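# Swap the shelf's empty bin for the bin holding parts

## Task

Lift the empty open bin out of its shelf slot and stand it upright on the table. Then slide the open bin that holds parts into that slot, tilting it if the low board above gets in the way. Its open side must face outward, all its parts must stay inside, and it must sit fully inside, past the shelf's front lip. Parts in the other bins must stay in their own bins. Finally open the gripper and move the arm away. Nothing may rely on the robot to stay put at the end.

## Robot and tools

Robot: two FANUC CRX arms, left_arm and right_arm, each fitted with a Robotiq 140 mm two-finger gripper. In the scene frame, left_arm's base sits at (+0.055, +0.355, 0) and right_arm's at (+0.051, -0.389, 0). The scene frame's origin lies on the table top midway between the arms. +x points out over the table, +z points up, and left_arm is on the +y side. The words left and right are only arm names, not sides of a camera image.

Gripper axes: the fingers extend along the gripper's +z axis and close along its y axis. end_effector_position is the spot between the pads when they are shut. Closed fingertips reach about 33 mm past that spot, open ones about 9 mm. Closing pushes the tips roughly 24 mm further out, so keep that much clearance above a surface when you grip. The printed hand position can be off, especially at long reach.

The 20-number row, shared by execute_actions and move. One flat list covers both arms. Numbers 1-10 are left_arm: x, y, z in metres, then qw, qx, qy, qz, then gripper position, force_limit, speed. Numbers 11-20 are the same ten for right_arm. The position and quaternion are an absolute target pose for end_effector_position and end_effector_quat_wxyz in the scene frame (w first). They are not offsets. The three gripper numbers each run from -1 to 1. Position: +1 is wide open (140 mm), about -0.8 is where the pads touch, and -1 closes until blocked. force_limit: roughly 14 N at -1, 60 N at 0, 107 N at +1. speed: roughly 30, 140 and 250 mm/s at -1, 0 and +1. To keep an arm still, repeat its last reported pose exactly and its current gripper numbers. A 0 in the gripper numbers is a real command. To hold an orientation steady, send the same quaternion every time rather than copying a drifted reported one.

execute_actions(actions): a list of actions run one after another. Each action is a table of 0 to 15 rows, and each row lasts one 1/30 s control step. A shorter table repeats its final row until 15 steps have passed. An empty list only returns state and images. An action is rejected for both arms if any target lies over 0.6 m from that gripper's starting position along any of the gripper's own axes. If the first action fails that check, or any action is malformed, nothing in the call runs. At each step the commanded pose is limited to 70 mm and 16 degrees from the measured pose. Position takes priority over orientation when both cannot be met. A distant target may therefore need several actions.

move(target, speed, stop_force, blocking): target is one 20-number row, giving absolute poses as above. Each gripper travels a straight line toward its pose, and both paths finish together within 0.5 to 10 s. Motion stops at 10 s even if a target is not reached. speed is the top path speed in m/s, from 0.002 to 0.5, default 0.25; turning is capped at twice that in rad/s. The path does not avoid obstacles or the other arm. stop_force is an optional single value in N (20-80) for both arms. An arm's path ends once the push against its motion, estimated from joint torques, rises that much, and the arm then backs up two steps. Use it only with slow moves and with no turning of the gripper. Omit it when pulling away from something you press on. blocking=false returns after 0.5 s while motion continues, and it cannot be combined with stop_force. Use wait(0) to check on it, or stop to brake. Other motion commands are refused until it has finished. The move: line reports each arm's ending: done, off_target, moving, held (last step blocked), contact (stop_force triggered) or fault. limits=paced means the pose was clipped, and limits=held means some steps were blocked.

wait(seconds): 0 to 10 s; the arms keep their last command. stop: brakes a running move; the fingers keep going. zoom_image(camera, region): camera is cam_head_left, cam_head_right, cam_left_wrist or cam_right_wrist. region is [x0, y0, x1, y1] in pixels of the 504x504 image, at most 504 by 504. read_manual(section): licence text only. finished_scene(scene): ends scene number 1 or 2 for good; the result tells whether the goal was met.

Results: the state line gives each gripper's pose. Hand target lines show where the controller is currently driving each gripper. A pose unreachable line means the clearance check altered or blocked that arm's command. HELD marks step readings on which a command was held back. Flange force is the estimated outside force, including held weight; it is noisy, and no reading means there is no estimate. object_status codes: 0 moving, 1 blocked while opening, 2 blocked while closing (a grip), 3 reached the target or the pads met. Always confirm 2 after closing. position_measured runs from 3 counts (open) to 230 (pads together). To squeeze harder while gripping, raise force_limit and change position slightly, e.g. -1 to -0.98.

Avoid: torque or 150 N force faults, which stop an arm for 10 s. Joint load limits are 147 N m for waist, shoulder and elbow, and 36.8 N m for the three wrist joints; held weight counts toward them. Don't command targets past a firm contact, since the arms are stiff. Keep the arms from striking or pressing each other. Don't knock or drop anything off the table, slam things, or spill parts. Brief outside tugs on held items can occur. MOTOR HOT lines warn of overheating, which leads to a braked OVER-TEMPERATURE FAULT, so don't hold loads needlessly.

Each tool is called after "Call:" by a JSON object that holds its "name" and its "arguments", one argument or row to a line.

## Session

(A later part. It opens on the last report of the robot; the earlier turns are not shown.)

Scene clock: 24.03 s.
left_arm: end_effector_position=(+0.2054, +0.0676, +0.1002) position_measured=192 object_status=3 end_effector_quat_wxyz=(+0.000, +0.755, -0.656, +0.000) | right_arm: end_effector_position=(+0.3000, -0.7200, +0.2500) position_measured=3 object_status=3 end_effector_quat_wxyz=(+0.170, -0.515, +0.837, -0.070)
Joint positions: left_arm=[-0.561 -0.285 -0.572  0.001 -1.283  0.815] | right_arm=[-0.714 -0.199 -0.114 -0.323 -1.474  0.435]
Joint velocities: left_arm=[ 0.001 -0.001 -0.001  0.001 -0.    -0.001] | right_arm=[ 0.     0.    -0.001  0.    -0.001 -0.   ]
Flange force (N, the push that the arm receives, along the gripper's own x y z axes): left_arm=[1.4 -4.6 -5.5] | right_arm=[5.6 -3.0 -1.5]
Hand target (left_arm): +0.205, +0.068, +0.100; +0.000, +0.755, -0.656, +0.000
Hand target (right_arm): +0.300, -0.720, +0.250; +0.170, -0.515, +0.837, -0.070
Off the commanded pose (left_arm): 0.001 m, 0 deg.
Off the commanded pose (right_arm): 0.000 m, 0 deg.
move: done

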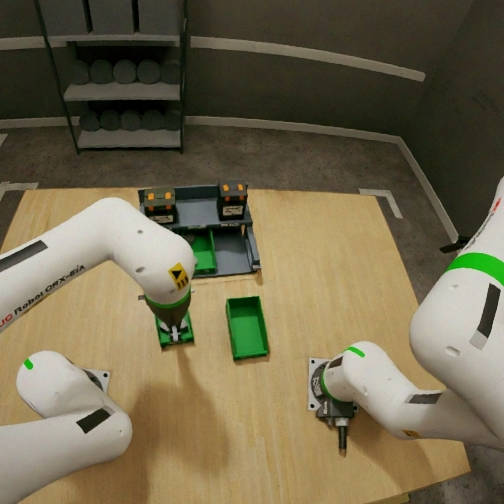

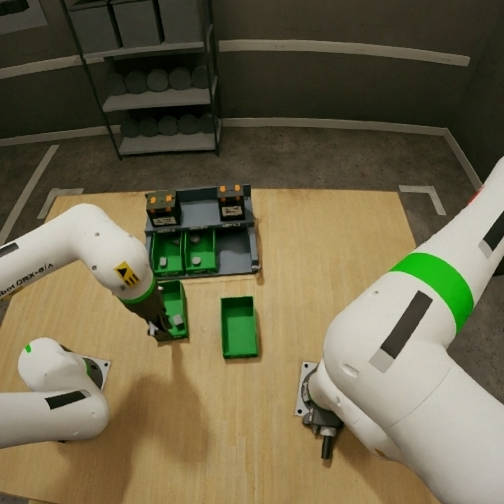

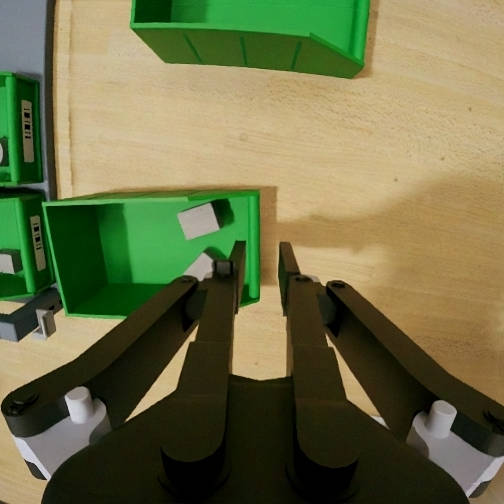

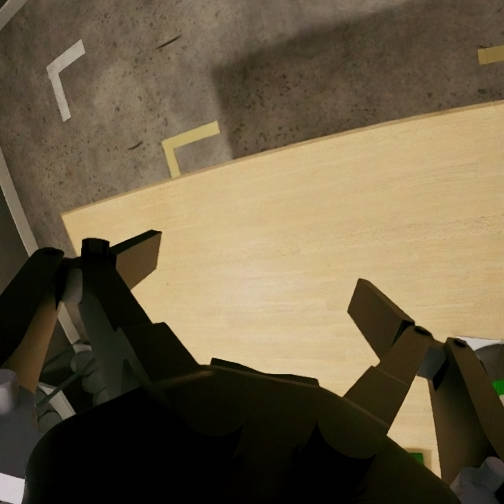

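Call:
{"name": "move", "arguments": {
  "target": [0.211,0.072,0.055,0,0.77,-0.638,0,-0.5,1,0,0.3,-0.72,0.25,0.17,-0.515,0.837,-0.07,1,0,0],
  "speed": 0.04
}}

Call:
{"name": "move", "arguments": {
  "target": [0.211,0.072,0.055,0,0.77,-0.638,0,-1,1,0,0.3,-0.72,0.25,0.17,-0.515,0.837,-0.07,1,0,0]
}}

Call:
{"name": "move", "arguments": {
  "target": [0.23,0.04,0.165,0,0.75,-0.661,0,-1,1,0,0.3,-0.72,0.25,0.17,-0.515,0.837,-0.07,1,0,0],
  "speed": 0.12
}}

Call:
{"name": "move", "arguments": {
  "target": [0.39,-0.118,0.165,0,0.734,-0.679,0,-1,1,0,0.3,-0.72,0.25,0.17,-0.515,0.837,-0.07,1,0,0],
  "speed": 0.15
}}

Scene clock: 28.17 s.
left_arm: end_effector_position=(+0.2110, +0.0721, +0.0550) position_measured=192 object_status=3 end_effector_quat_wxyz=(-0.000, +0.770, -0.638, +0.000) | right_arm: end_effector_position=(+0.3000, -0.7200, +0.2500) position_measured=3 object_status=3 end_effector_quat_wxyz=(+0.170, -0.515, +0.837, -0.070)
Joint positions: left_arm=[-0.539 -0.242 -0.652 -0.    -1.161  0.84 ] | right_arm=[-0.714 -0.199 -0.114 -0.323 -1.474  0.435]
Joint velocities: left_arm=[ 0.    -0.    -0.001 -0.     0.     0.   ] | right_arm=[ 0.001  0.    -0.001  0.    -0.     0.   ]
Flange force (N, the push that the arm receives, along the gripper's own x y z axes): left_arm=[3.0 -3.5 -3.3] | right_arm=[5.1 -2.9 -1.5]
Hand target (left_arm): +0.211, +0.072, +0.055; -0.000, +0.770, -0.638, +0.000
Hand target (right_arm): +0.300, -0.720, +0.250; +0.170, -0.515, +0.837, -0.070
Off the commanded pose (left_arm): 0.000 m, 0 deg.
Off the commanded pose (right_arm): 0.000 m, 0 deg.
move: done

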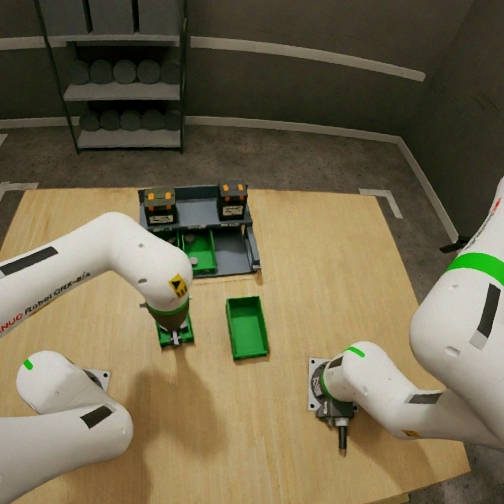

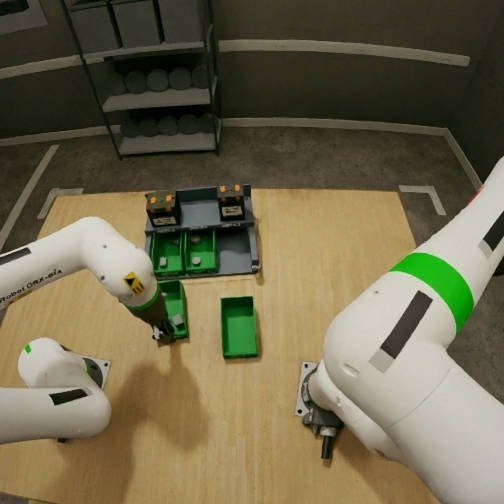

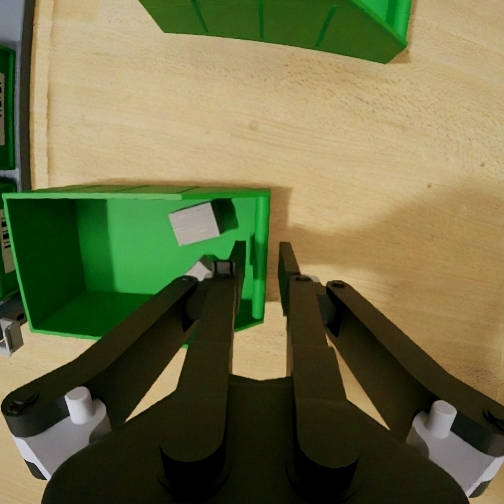

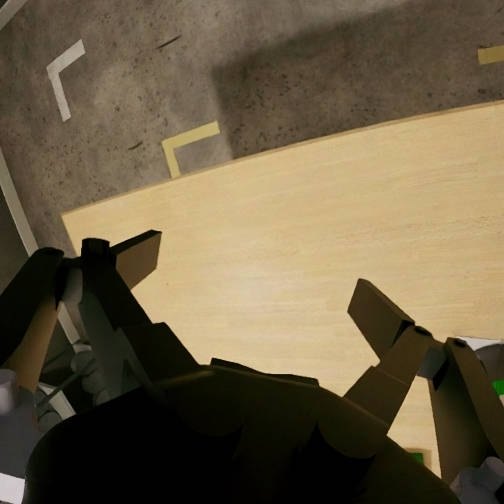

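Scene clock: 28.87 s.
left_arm: end_effector_position=(+0.2110, +0.0720, +0.0550) position_measured=224 object_status=2 end_effector_quat_wxyz=(-0.000, +0.770, -0.638, -0.000) | right_arm: end_effector_position=(+0.3000, -0.7200, +0.2500) position_measured=3 object_status=3 end_effector_quat_wxyz=(+0.170, -0.515, +0.837, -0.070)
Joint positions: left_arm=[-0.539 -0.242 -0.652 -0.    -1.161  0.84 ] | right_arm=[-0.714 -0.199 -0.114 -0.323 -1.474  0.435]
Joint velocities: left_arm=[-0.     0.001  0.002 -0.001  0.    -0.   ] | right_arm=[-0.     0.001  0.    -0.    -0.    -0.001]
Flange force (N, the push that the arm receives, along the gripper's own x y z axes): left_arm=[-6.1 -2.9 -39.6] | right_arm=[7.2 -3.8 -3.2]
Hand target (left_arm): +0.211, +0.072, +0.055; -0.000, +0.770, -0.638, -0.000
Hand target (right_arm): +0.300, -0.720, +0.250; +0.170, -0.515, +0.837, -0.070
Off the commanded pose (left_arm): 0.000 m, 0 deg.
Off the commanded pose (right_arm): 0.000 m, 0 deg.
move: done

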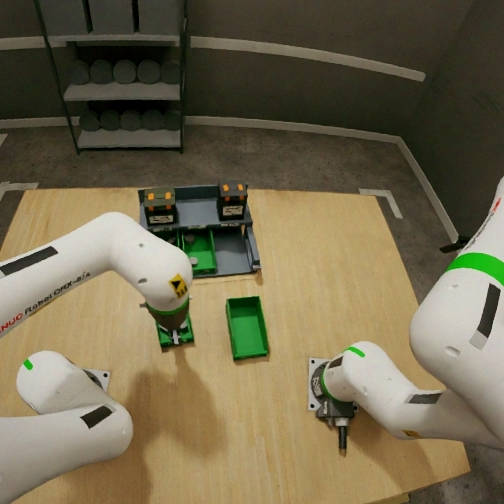

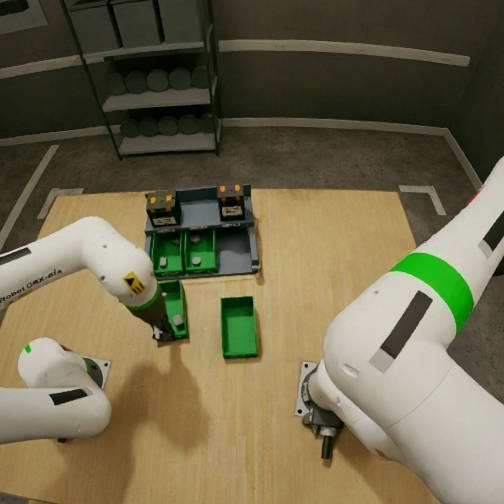

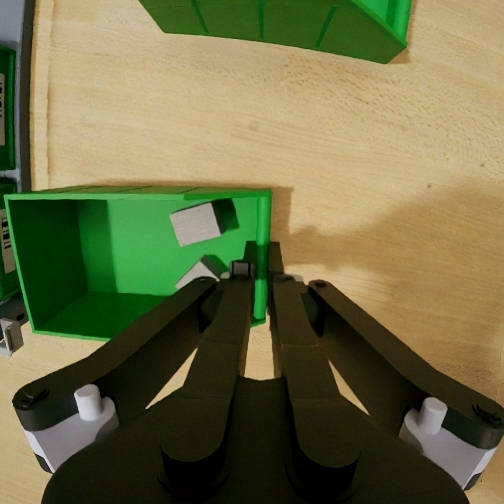

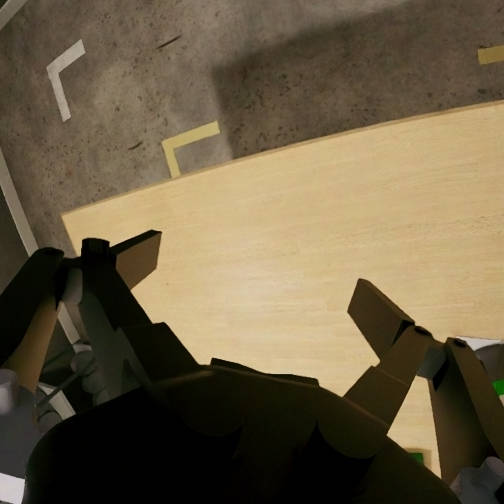

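Scene clock: 30.20 s.
left_arm: end_effector_position=(+0.2301, +0.0398, +0.1649) position_measured=224 object_status=2 end_effector_quat_wxyz=(+0.000, +0.750, -0.661, -0.000) | right_arm: end_effector_position=(+0.3000, -0.7200, +0.2500) position_measured=3 object_status=3 end_effector_quat_wxyz=(+0.170, -0.515, +0.837, -0.070)
Joint positions: left_arm=[-0.58  -0.218 -0.367  0.    -1.422  0.821] | right_arm=[-0.714 -0.199 -0.114 -0.323 -1.474  0.435]
Joint velocities: left_arm=[-0.    -0.001  0.    -0.    -0.002 -0.   ] | right_arm=[-0.     0.    -0.001 -0.     0.     0.   ]
Flange force (N, the push that the arm receives, along the gripper's own x y z axes): left_arm=[4.8 -5.0 -2.0] | right_arm=[5.8 -1.9 -1.1]
Hand target (left_arm): +0.230, +0.040, +0.165; +0.000, +0.750, -0.661, -0.000
Hand target (right_arm): +0.300, -0.720, +0.250; +0.170, -0.515, +0.837, -0.070
Off the commanded pose (left_arm): 0.000 m, 0 deg.
Off the commanded pose (right_arm): 0.000 m, 0 deg.
move: done

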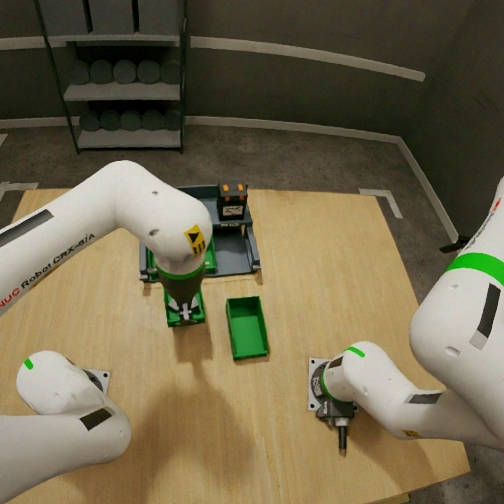

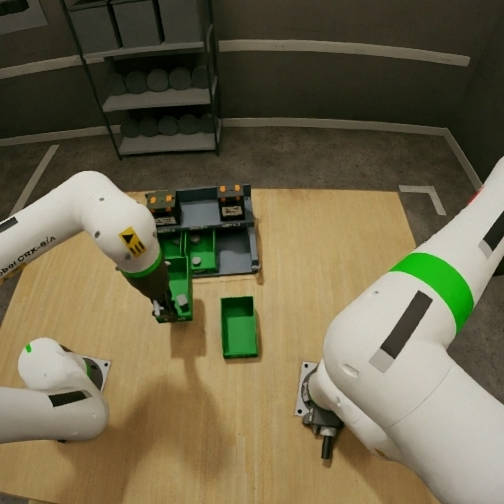

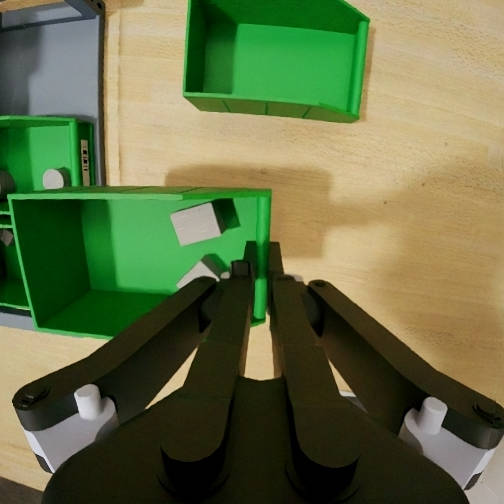

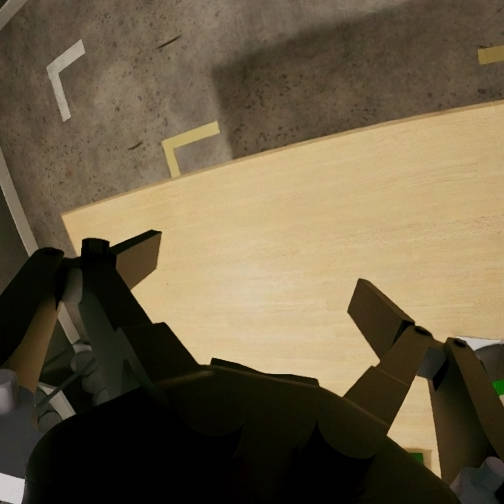

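Scene clock: 32.10 s.
left_arm: end_effector_position=(+0.3897, -0.1183, +0.1647) position_measured=224 object_status=2 end_effector_quat_wxyz=(-0.000, +0.734, -0.679, -0.000) | right_arm: end_effector_position=(+0.3000, -0.7200, +0.2500) position_measured=3 object_status=3 end_effector_quat_wxyz=(+0.170, -0.515, +0.837, -0.070)
Joint positions: left_arm=[-0.615  0.343  0.227 -0.    -1.455  0.807] | right_arm=[-0.714 -0.199 -0.114 -0.323 -1.474  0.435]
Joint velocities: left_arm=[-0.     0.001  0.    -0.002  0.001  0.001] | right_arm=[ 0.     0.    -0.001  0.    -0.    -0.002]
Flange force (N, the push that the arm receives, along the gripper's own x y z axes): left_arm=[6.0 -5.9 -1.1] | right_arm=[6.2 -4.2 -3.1]
Hand target (left_arm): +0.390, -0.118, +0.165; -0.000, +0.734, -0.679, -0.000
Hand target (right_arm): +0.300, -0.720, +0.250; +0.170, -0.515, +0.837, -0.070
Off the commanded pose (left_arm): 0.000 m, 0 deg.
Off the commanded pose (right_arm): 0.000 m, 0 deg.
move: done

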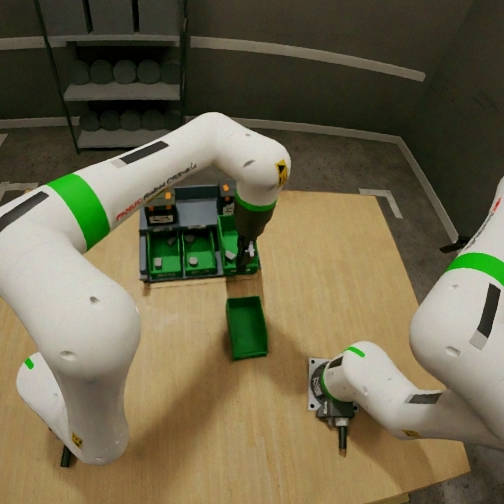

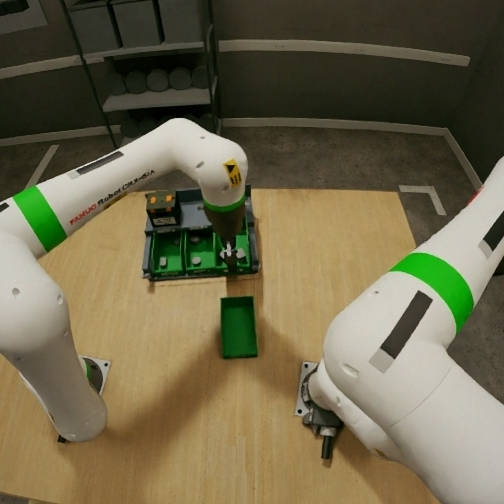

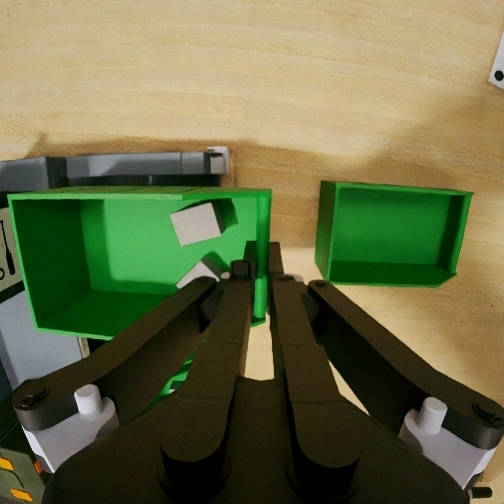

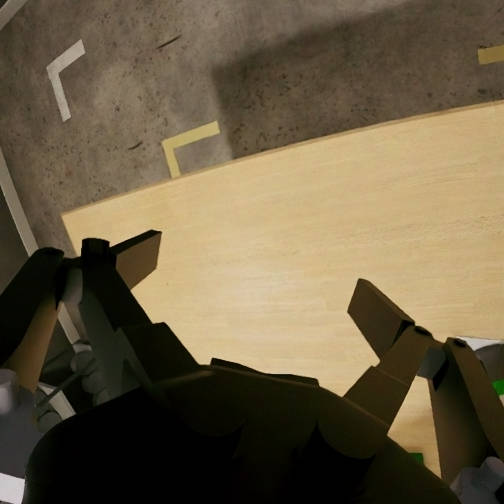

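Call:
{"name": "move", "arguments": {
  "target": [0.4,-0.117,0.089,0.051,0.732,-0.677,-0.048,-1,1,0,0.3,-0.72,0.25,0.17,-0.515,0.837,-0.07,1,0,0],
  "speed": 0.04,
  "stop_force": 25
}}

Call:
{"name": "move", "arguments": {
  "target": [0.464,-0.113,0.084,0.051,0.732,-0.677,-0.048,-1,1,0,0.3,-0.72,0.25,0.17,-0.515,0.837,-0.07,1,0,0],
  "speed": 0.03,
  "stop_force": 25
}}

Call:
{"name": "move", "arguments": {
  "target": [0.46,-0.113,0.062,0,0.734,-0.679,0,-1,1,0,0.3,-0.72,0.25,0.17,-0.515,0.837,-0.07,1,0,0],
  "speed": 0.04,
  "stop_force": 25
}}

Call:
{"name": "move", "arguments": {
  "target": [0.46,-0.113,0.062,0,0.734,-0.679,0,-0.55,1,0,0.3,-0.72,0.25,0.17,-0.515,0.837,-0.07,1,0,0],
  "speed": 0.02,
  "stop_force": 25
}}

Call:
{"name": "move", "arguments": {
  "target": [0.445,-0.113,0.25,0,0.734,-0.679,0,-0.55,1,0,0.3,-0.72,0.25,0.17,-0.515,0.837,-0.07,1,0,0]
}}

Scene clock: 37.27 s.
left_arm: end_effector_position=(+0.3999, -0.1170, +0.0891) position_measured=224 object_status=2 end_effector_quat_wxyz=(+0.051, +0.732, -0.677, -0.048) | right_arm: end_effector_position=(+0.3000, -0.7200, +0.2500) position_measured=3 object_status=3 end_effector_quat_wxyz=(+0.170, -0.515, +0.837, -0.070)
Joint positions: left_arm=[-0.544  0.463  0.176  0.094 -1.39   0.715] | right_arm=[-0.714 -0.199 -0.114 -0.323 -1.474  0.435]
Joint velocities: left_arm=[ 0.     0.001 -0.001  0.    -0.001 -0.001] | right_arm=[ 0.    -0.     0.001 -0.     0.     0.001]
Flange force (N, the push that the arm receives, along the gripper's own x y z axes): left_arm=[7.7 -7.1 -1.1] | right_arm=[6.8 -3.7 -2.2]
Hand target (left_arm): +0.400, -0.117, +0.089; +0.051, +0.732, -0.677, -0.048
Hand target (right_arm): +0.300, -0.720, +0.250; +0.170, -0.515, +0.837, -0.070
Off the commanded pose (left_arm): 0.000 m, 0 deg.
Off the commanded pose (right_arm): 0.000 m, 0 deg.
move: done

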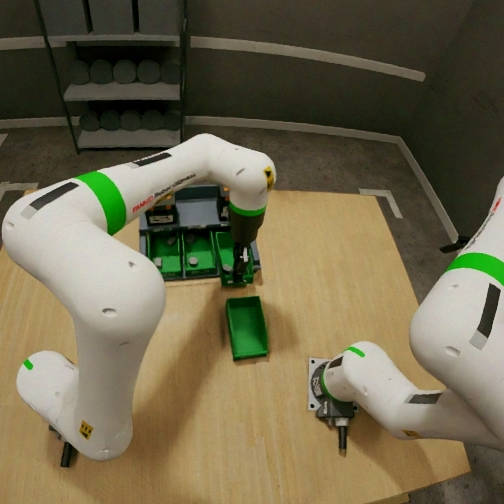

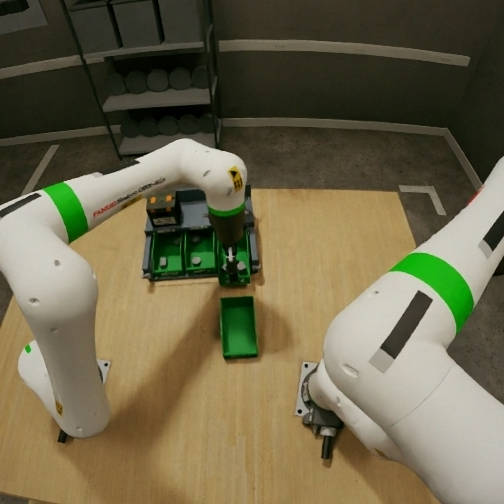

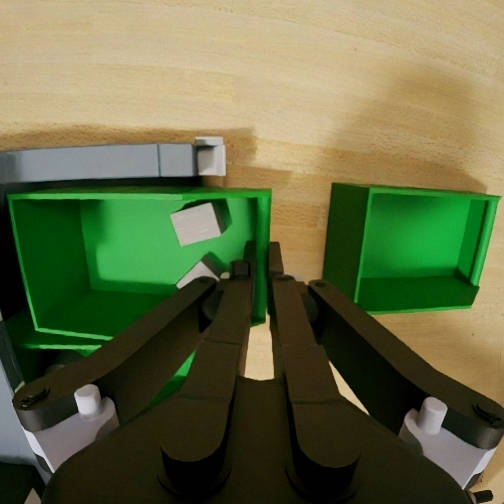

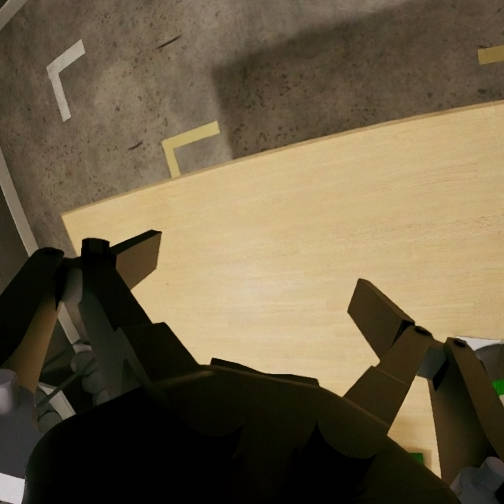

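Scene clock: 39.67 s.
left_arm: end_effector_position=(+0.4640, -0.1132, +0.0840) position_measured=224 object_status=2 end_effector_quat_wxyz=(+0.051, +0.732, -0.677, -0.048) | right_arm: end_effector_position=(+0.3000, -0.7200, +0.2500) position_measured=3 object_status=3 end_effector_quat_wxyz=(+0.170, -0.515, +0.837, -0.070)
Joint positions: left_arm=[-0.478  0.567  0.321  0.087 -1.436  0.654] | right_arm=[-0.714 -0.199 -0.114 -0.323 -1.474  0.435]
Joint velocities: left_arm=[ 0.     0.    -0.    -0.001  0.    -0.   ] | right_arm=[-0.     0.    -0.     0.    -0.    -0.001]
Flange force (N, the push that the arm receives, along the gripper's own x y z axes): left_arm=[5.8 -6.1 -2.6] | right_arm=[5.7 -5.4 -4.0]
Hand target (left_arm): +0.464, -0.113, +0.084; +0.051, +0.732, -0.677, -0.048
Hand target (right_arm): +0.300, -0.720, +0.250; +0.170, -0.515, +0.837, -0.070
Off the commanded pose (left_arm): 0.000 m, 0 deg.
Off the commanded pose (right_arm): 0.000 m, 0 deg.
move: done

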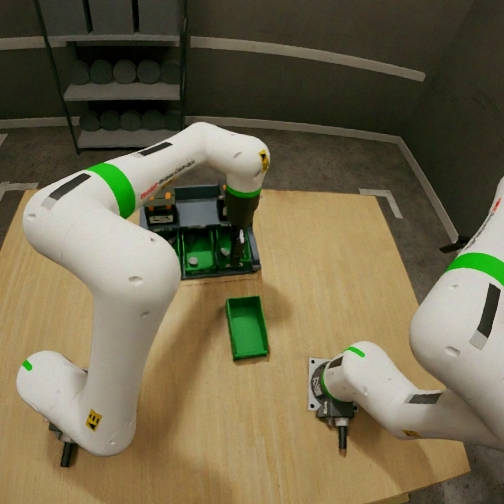

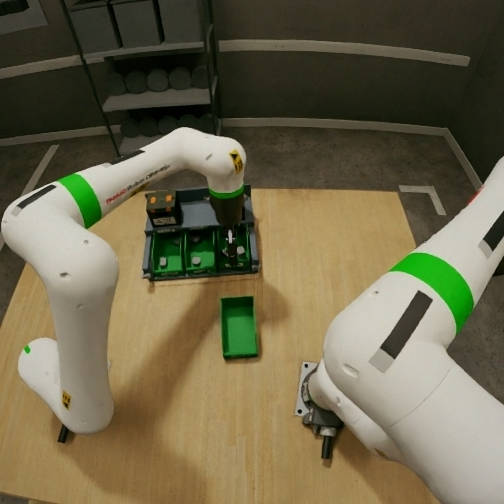

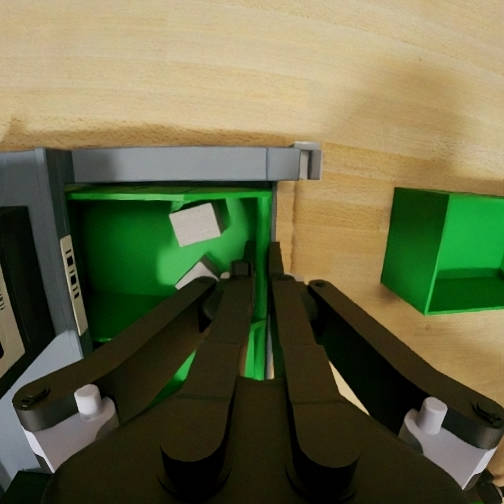

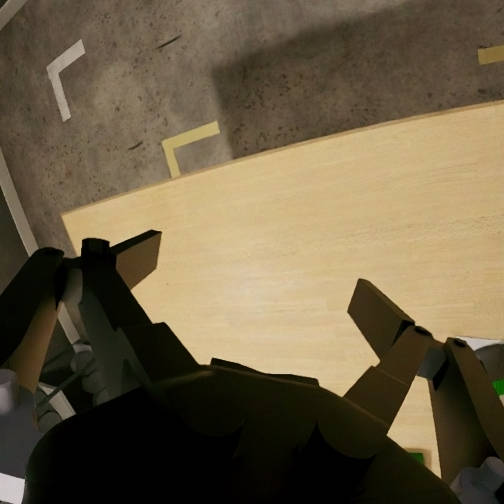

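Scene clock: 41.67 s.
left_arm: end_effector_position=(+0.4599, -0.1129, +0.0619) position_measured=224 object_status=2 end_effector_quat_wxyz=(+0.000, +0.734, -0.679, +0.000) | right_arm: end_effector_position=(+0.3000, -0.7200, +0.2500) position_measured=3 object_status=3 end_effector_quat_wxyz=(+0.170, -0.515, +0.837, -0.070)
Joint positions: left_arm=[-0.531  0.494  0.193  0.    -1.27   0.724] | right_arm=[-0.714 -0.199 -0.114 -0.323 -1.474  0.435]
Joint velocities: left_arm=[-0.001  0.001 -0.001 -0.001  0.003  0.001] | right_arm=[-0.    -0.     0.     0.    -0.     0.001]
Flange force (N, the push that the arm receives, along the gripper's own x y z axes): left_arm=[7.8 -6.2 -1.9] | right_arm=[2.8 -1.6 -1.5]
Hand target (left_arm): +0.460, -0.113, +0.062; +0.000, +0.734, -0.679, +0.000
Hand target (right_arm): +0.300, -0.720, +0.250; +0.170, -0.515, +0.837, -0.070
Off the commanded pose (left_arm): 0.000 m, 0 deg.
Off the commanded pose (right_arm): 0.000 m, 0 deg.
move: done

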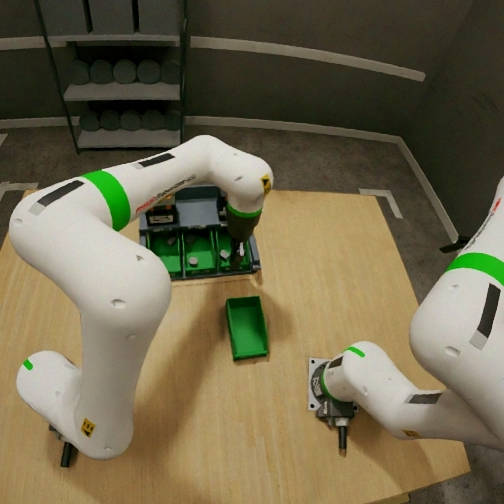

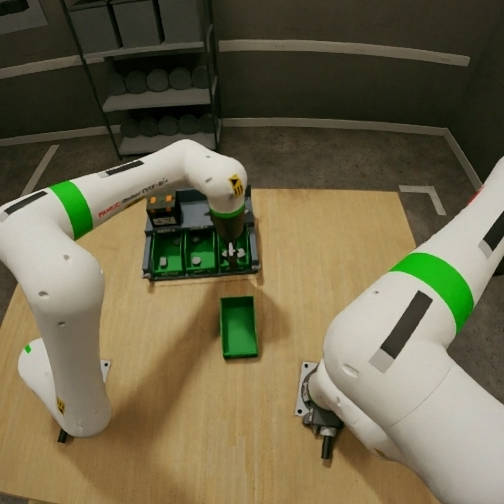

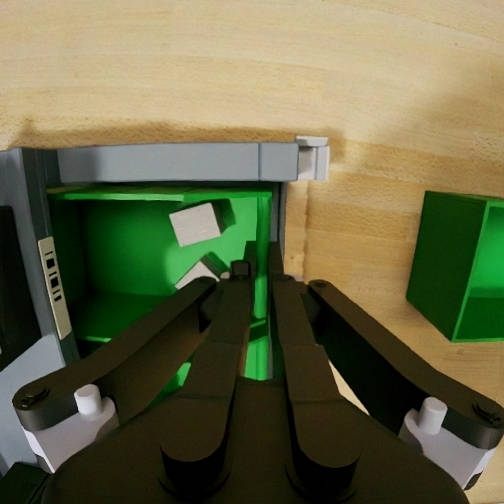

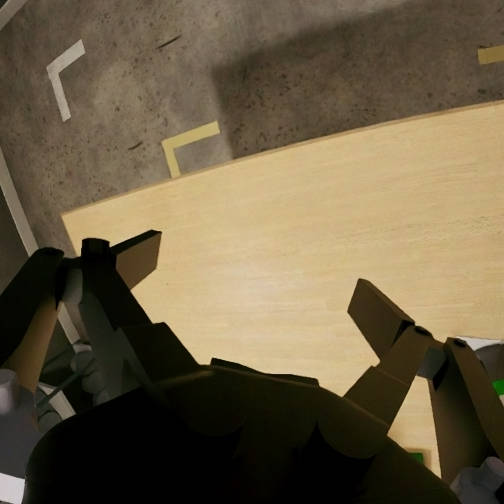

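Scene clock: 42.37 s.
left_arm: end_effector_position=(+0.4600, -0.1130, +0.0620) position_measured=199 object_status=3 end_effector_quat_wxyz=(-0.000, +0.734, -0.679, +0.000) | right_arm: end_effector_position=(+0.3000, -0.7200, +0.2500) position_measured=3 object_status=3 end_effector_quat_wxyz=(+0.170, -0.515, +0.837, -0.070)
Joint positions: left_arm=[-0.531  0.494  0.194 -0.    -1.27   0.724] | right_arm=[-0.714 -0.199 -0.114 -0.323 -1.474  0.435]
Joint velocities: left_arm=[ 0.    -0.002  0.001 -0.    -0.     0.   ] | right_arm=[ 0.     0.     0.001 -0.     0.    -0.   ]
Flange force (N, the push that the arm receives, along the gripper's own x y z axes): left_arm=[6.3 -6.3 -3.7] | right_arm=[4.5 -3.7 -2.3]
Hand target (left_arm): +0.460, -0.113, +0.062; -0.000, +0.734, -0.679, +0.000
Hand target (right_arm): +0.300, -0.720, +0.250; +0.170, -0.515, +0.837, -0.070
Off the commanded pose (left_arm): 0.000 m, 0 deg.
Off the commanded pose (right_arm): 0.000 m, 0 deg.
move: done

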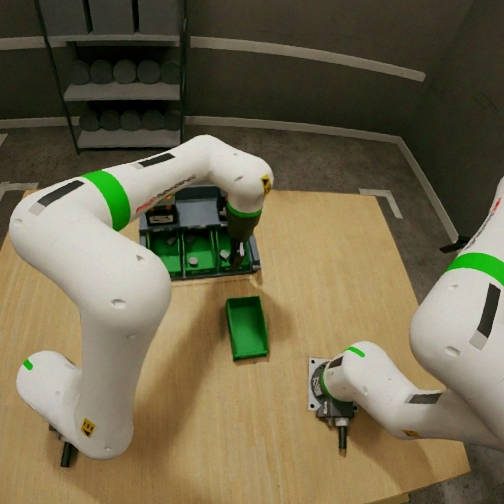

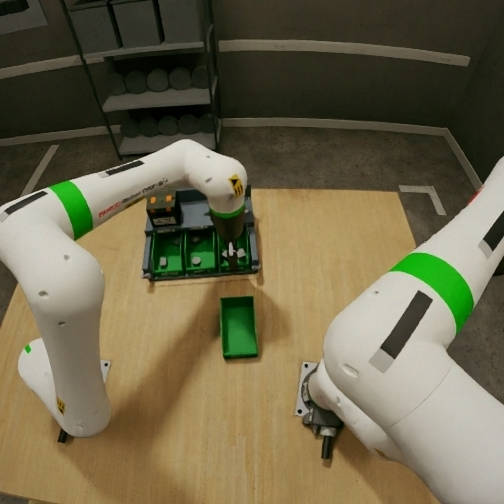

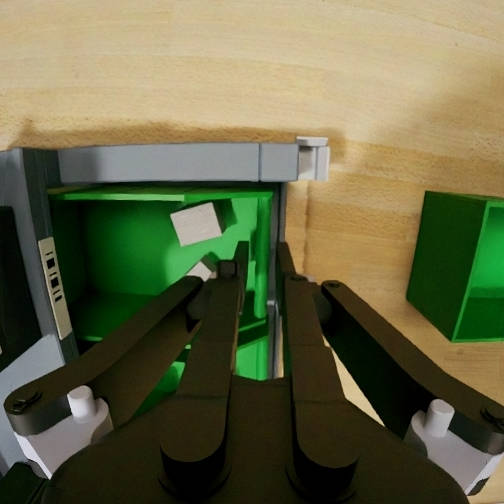

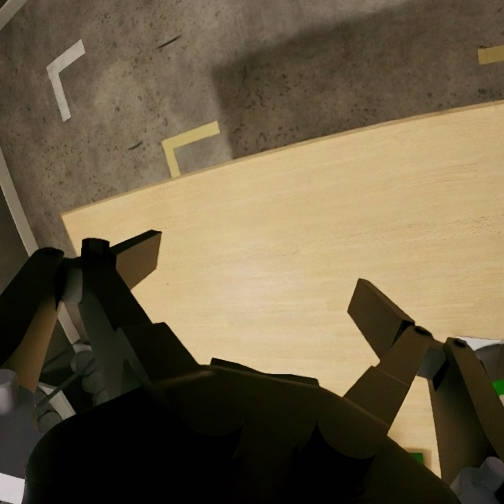

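Scene clock: 43.57 s.
left_arm: end_effector_position=(+0.4453, -0.1132, +0.2500) position_measured=199 object_status=3 end_effector_quat_wxyz=(+0.000, +0.734, -0.679, -0.000) | right_arm: end_effector_position=(+0.3000, -0.7200, +0.2500) position_measured=3 object_status=3 end_effector_quat_wxyz=(+0.170, -0.515, +0.837, -0.070)
Joint positions: left_arm=[-0.547  0.423  0.534  0.    -1.682  0.738] | right_arm=[-0.714 -0.199 -0.114 -0.323 -1.474  0.435]
Joint velocities: left_arm=[-0.     0.001  0.002  0.    -0.001  0.   ] | right_arm=[ 0.    -0.    -0.001 -0.     0.001  0.003]
Flange force (N, the push that the arm receives, along the gripper's own x y z axes): left_arm=[6.4 -6.0 -6.6] | right_arm=[5.2 -2.4 -2.5]
Hand target (left_arm): +0.445, -0.113, +0.250; +0.000, +0.734, -0.679, -0.000
Hand target (right_arm): +0.300, -0.720, +0.250; +0.170, -0.515, +0.837, -0.070
Off the commanded pose (left_arm): 0.000 m, 0 deg.
Off the commanded pose (right_arm): 0.000 m, 0 deg.
move: done

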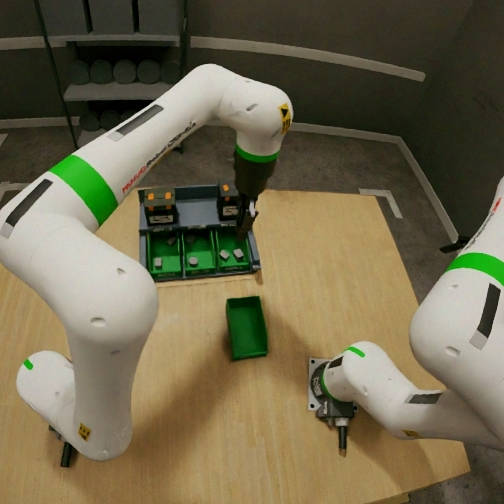

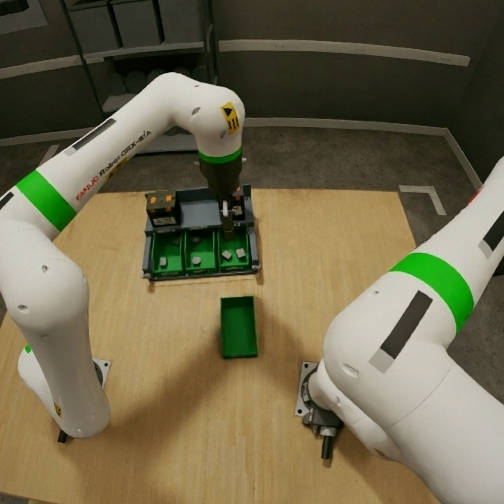

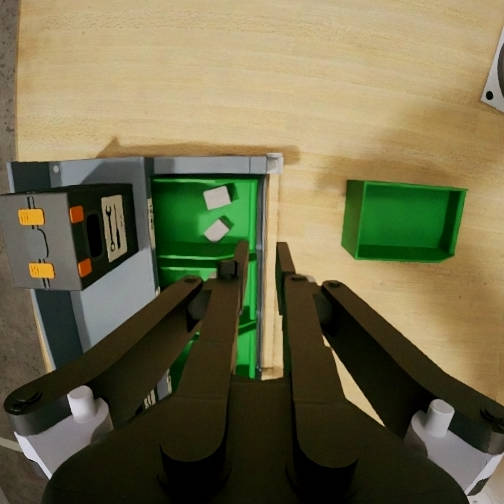

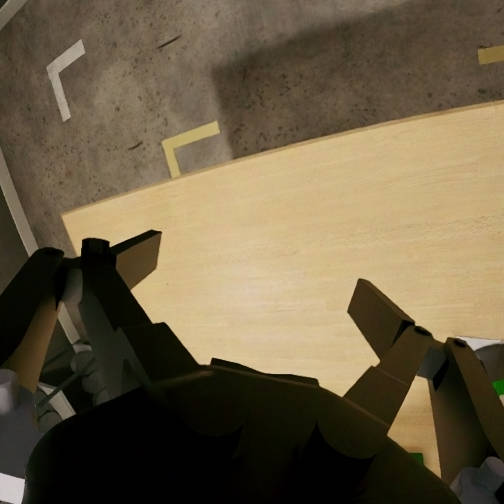

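Call:
{"name": "finished_scene", "arguments": {
  "scene": 2
}}

The scene is finished: the task was done.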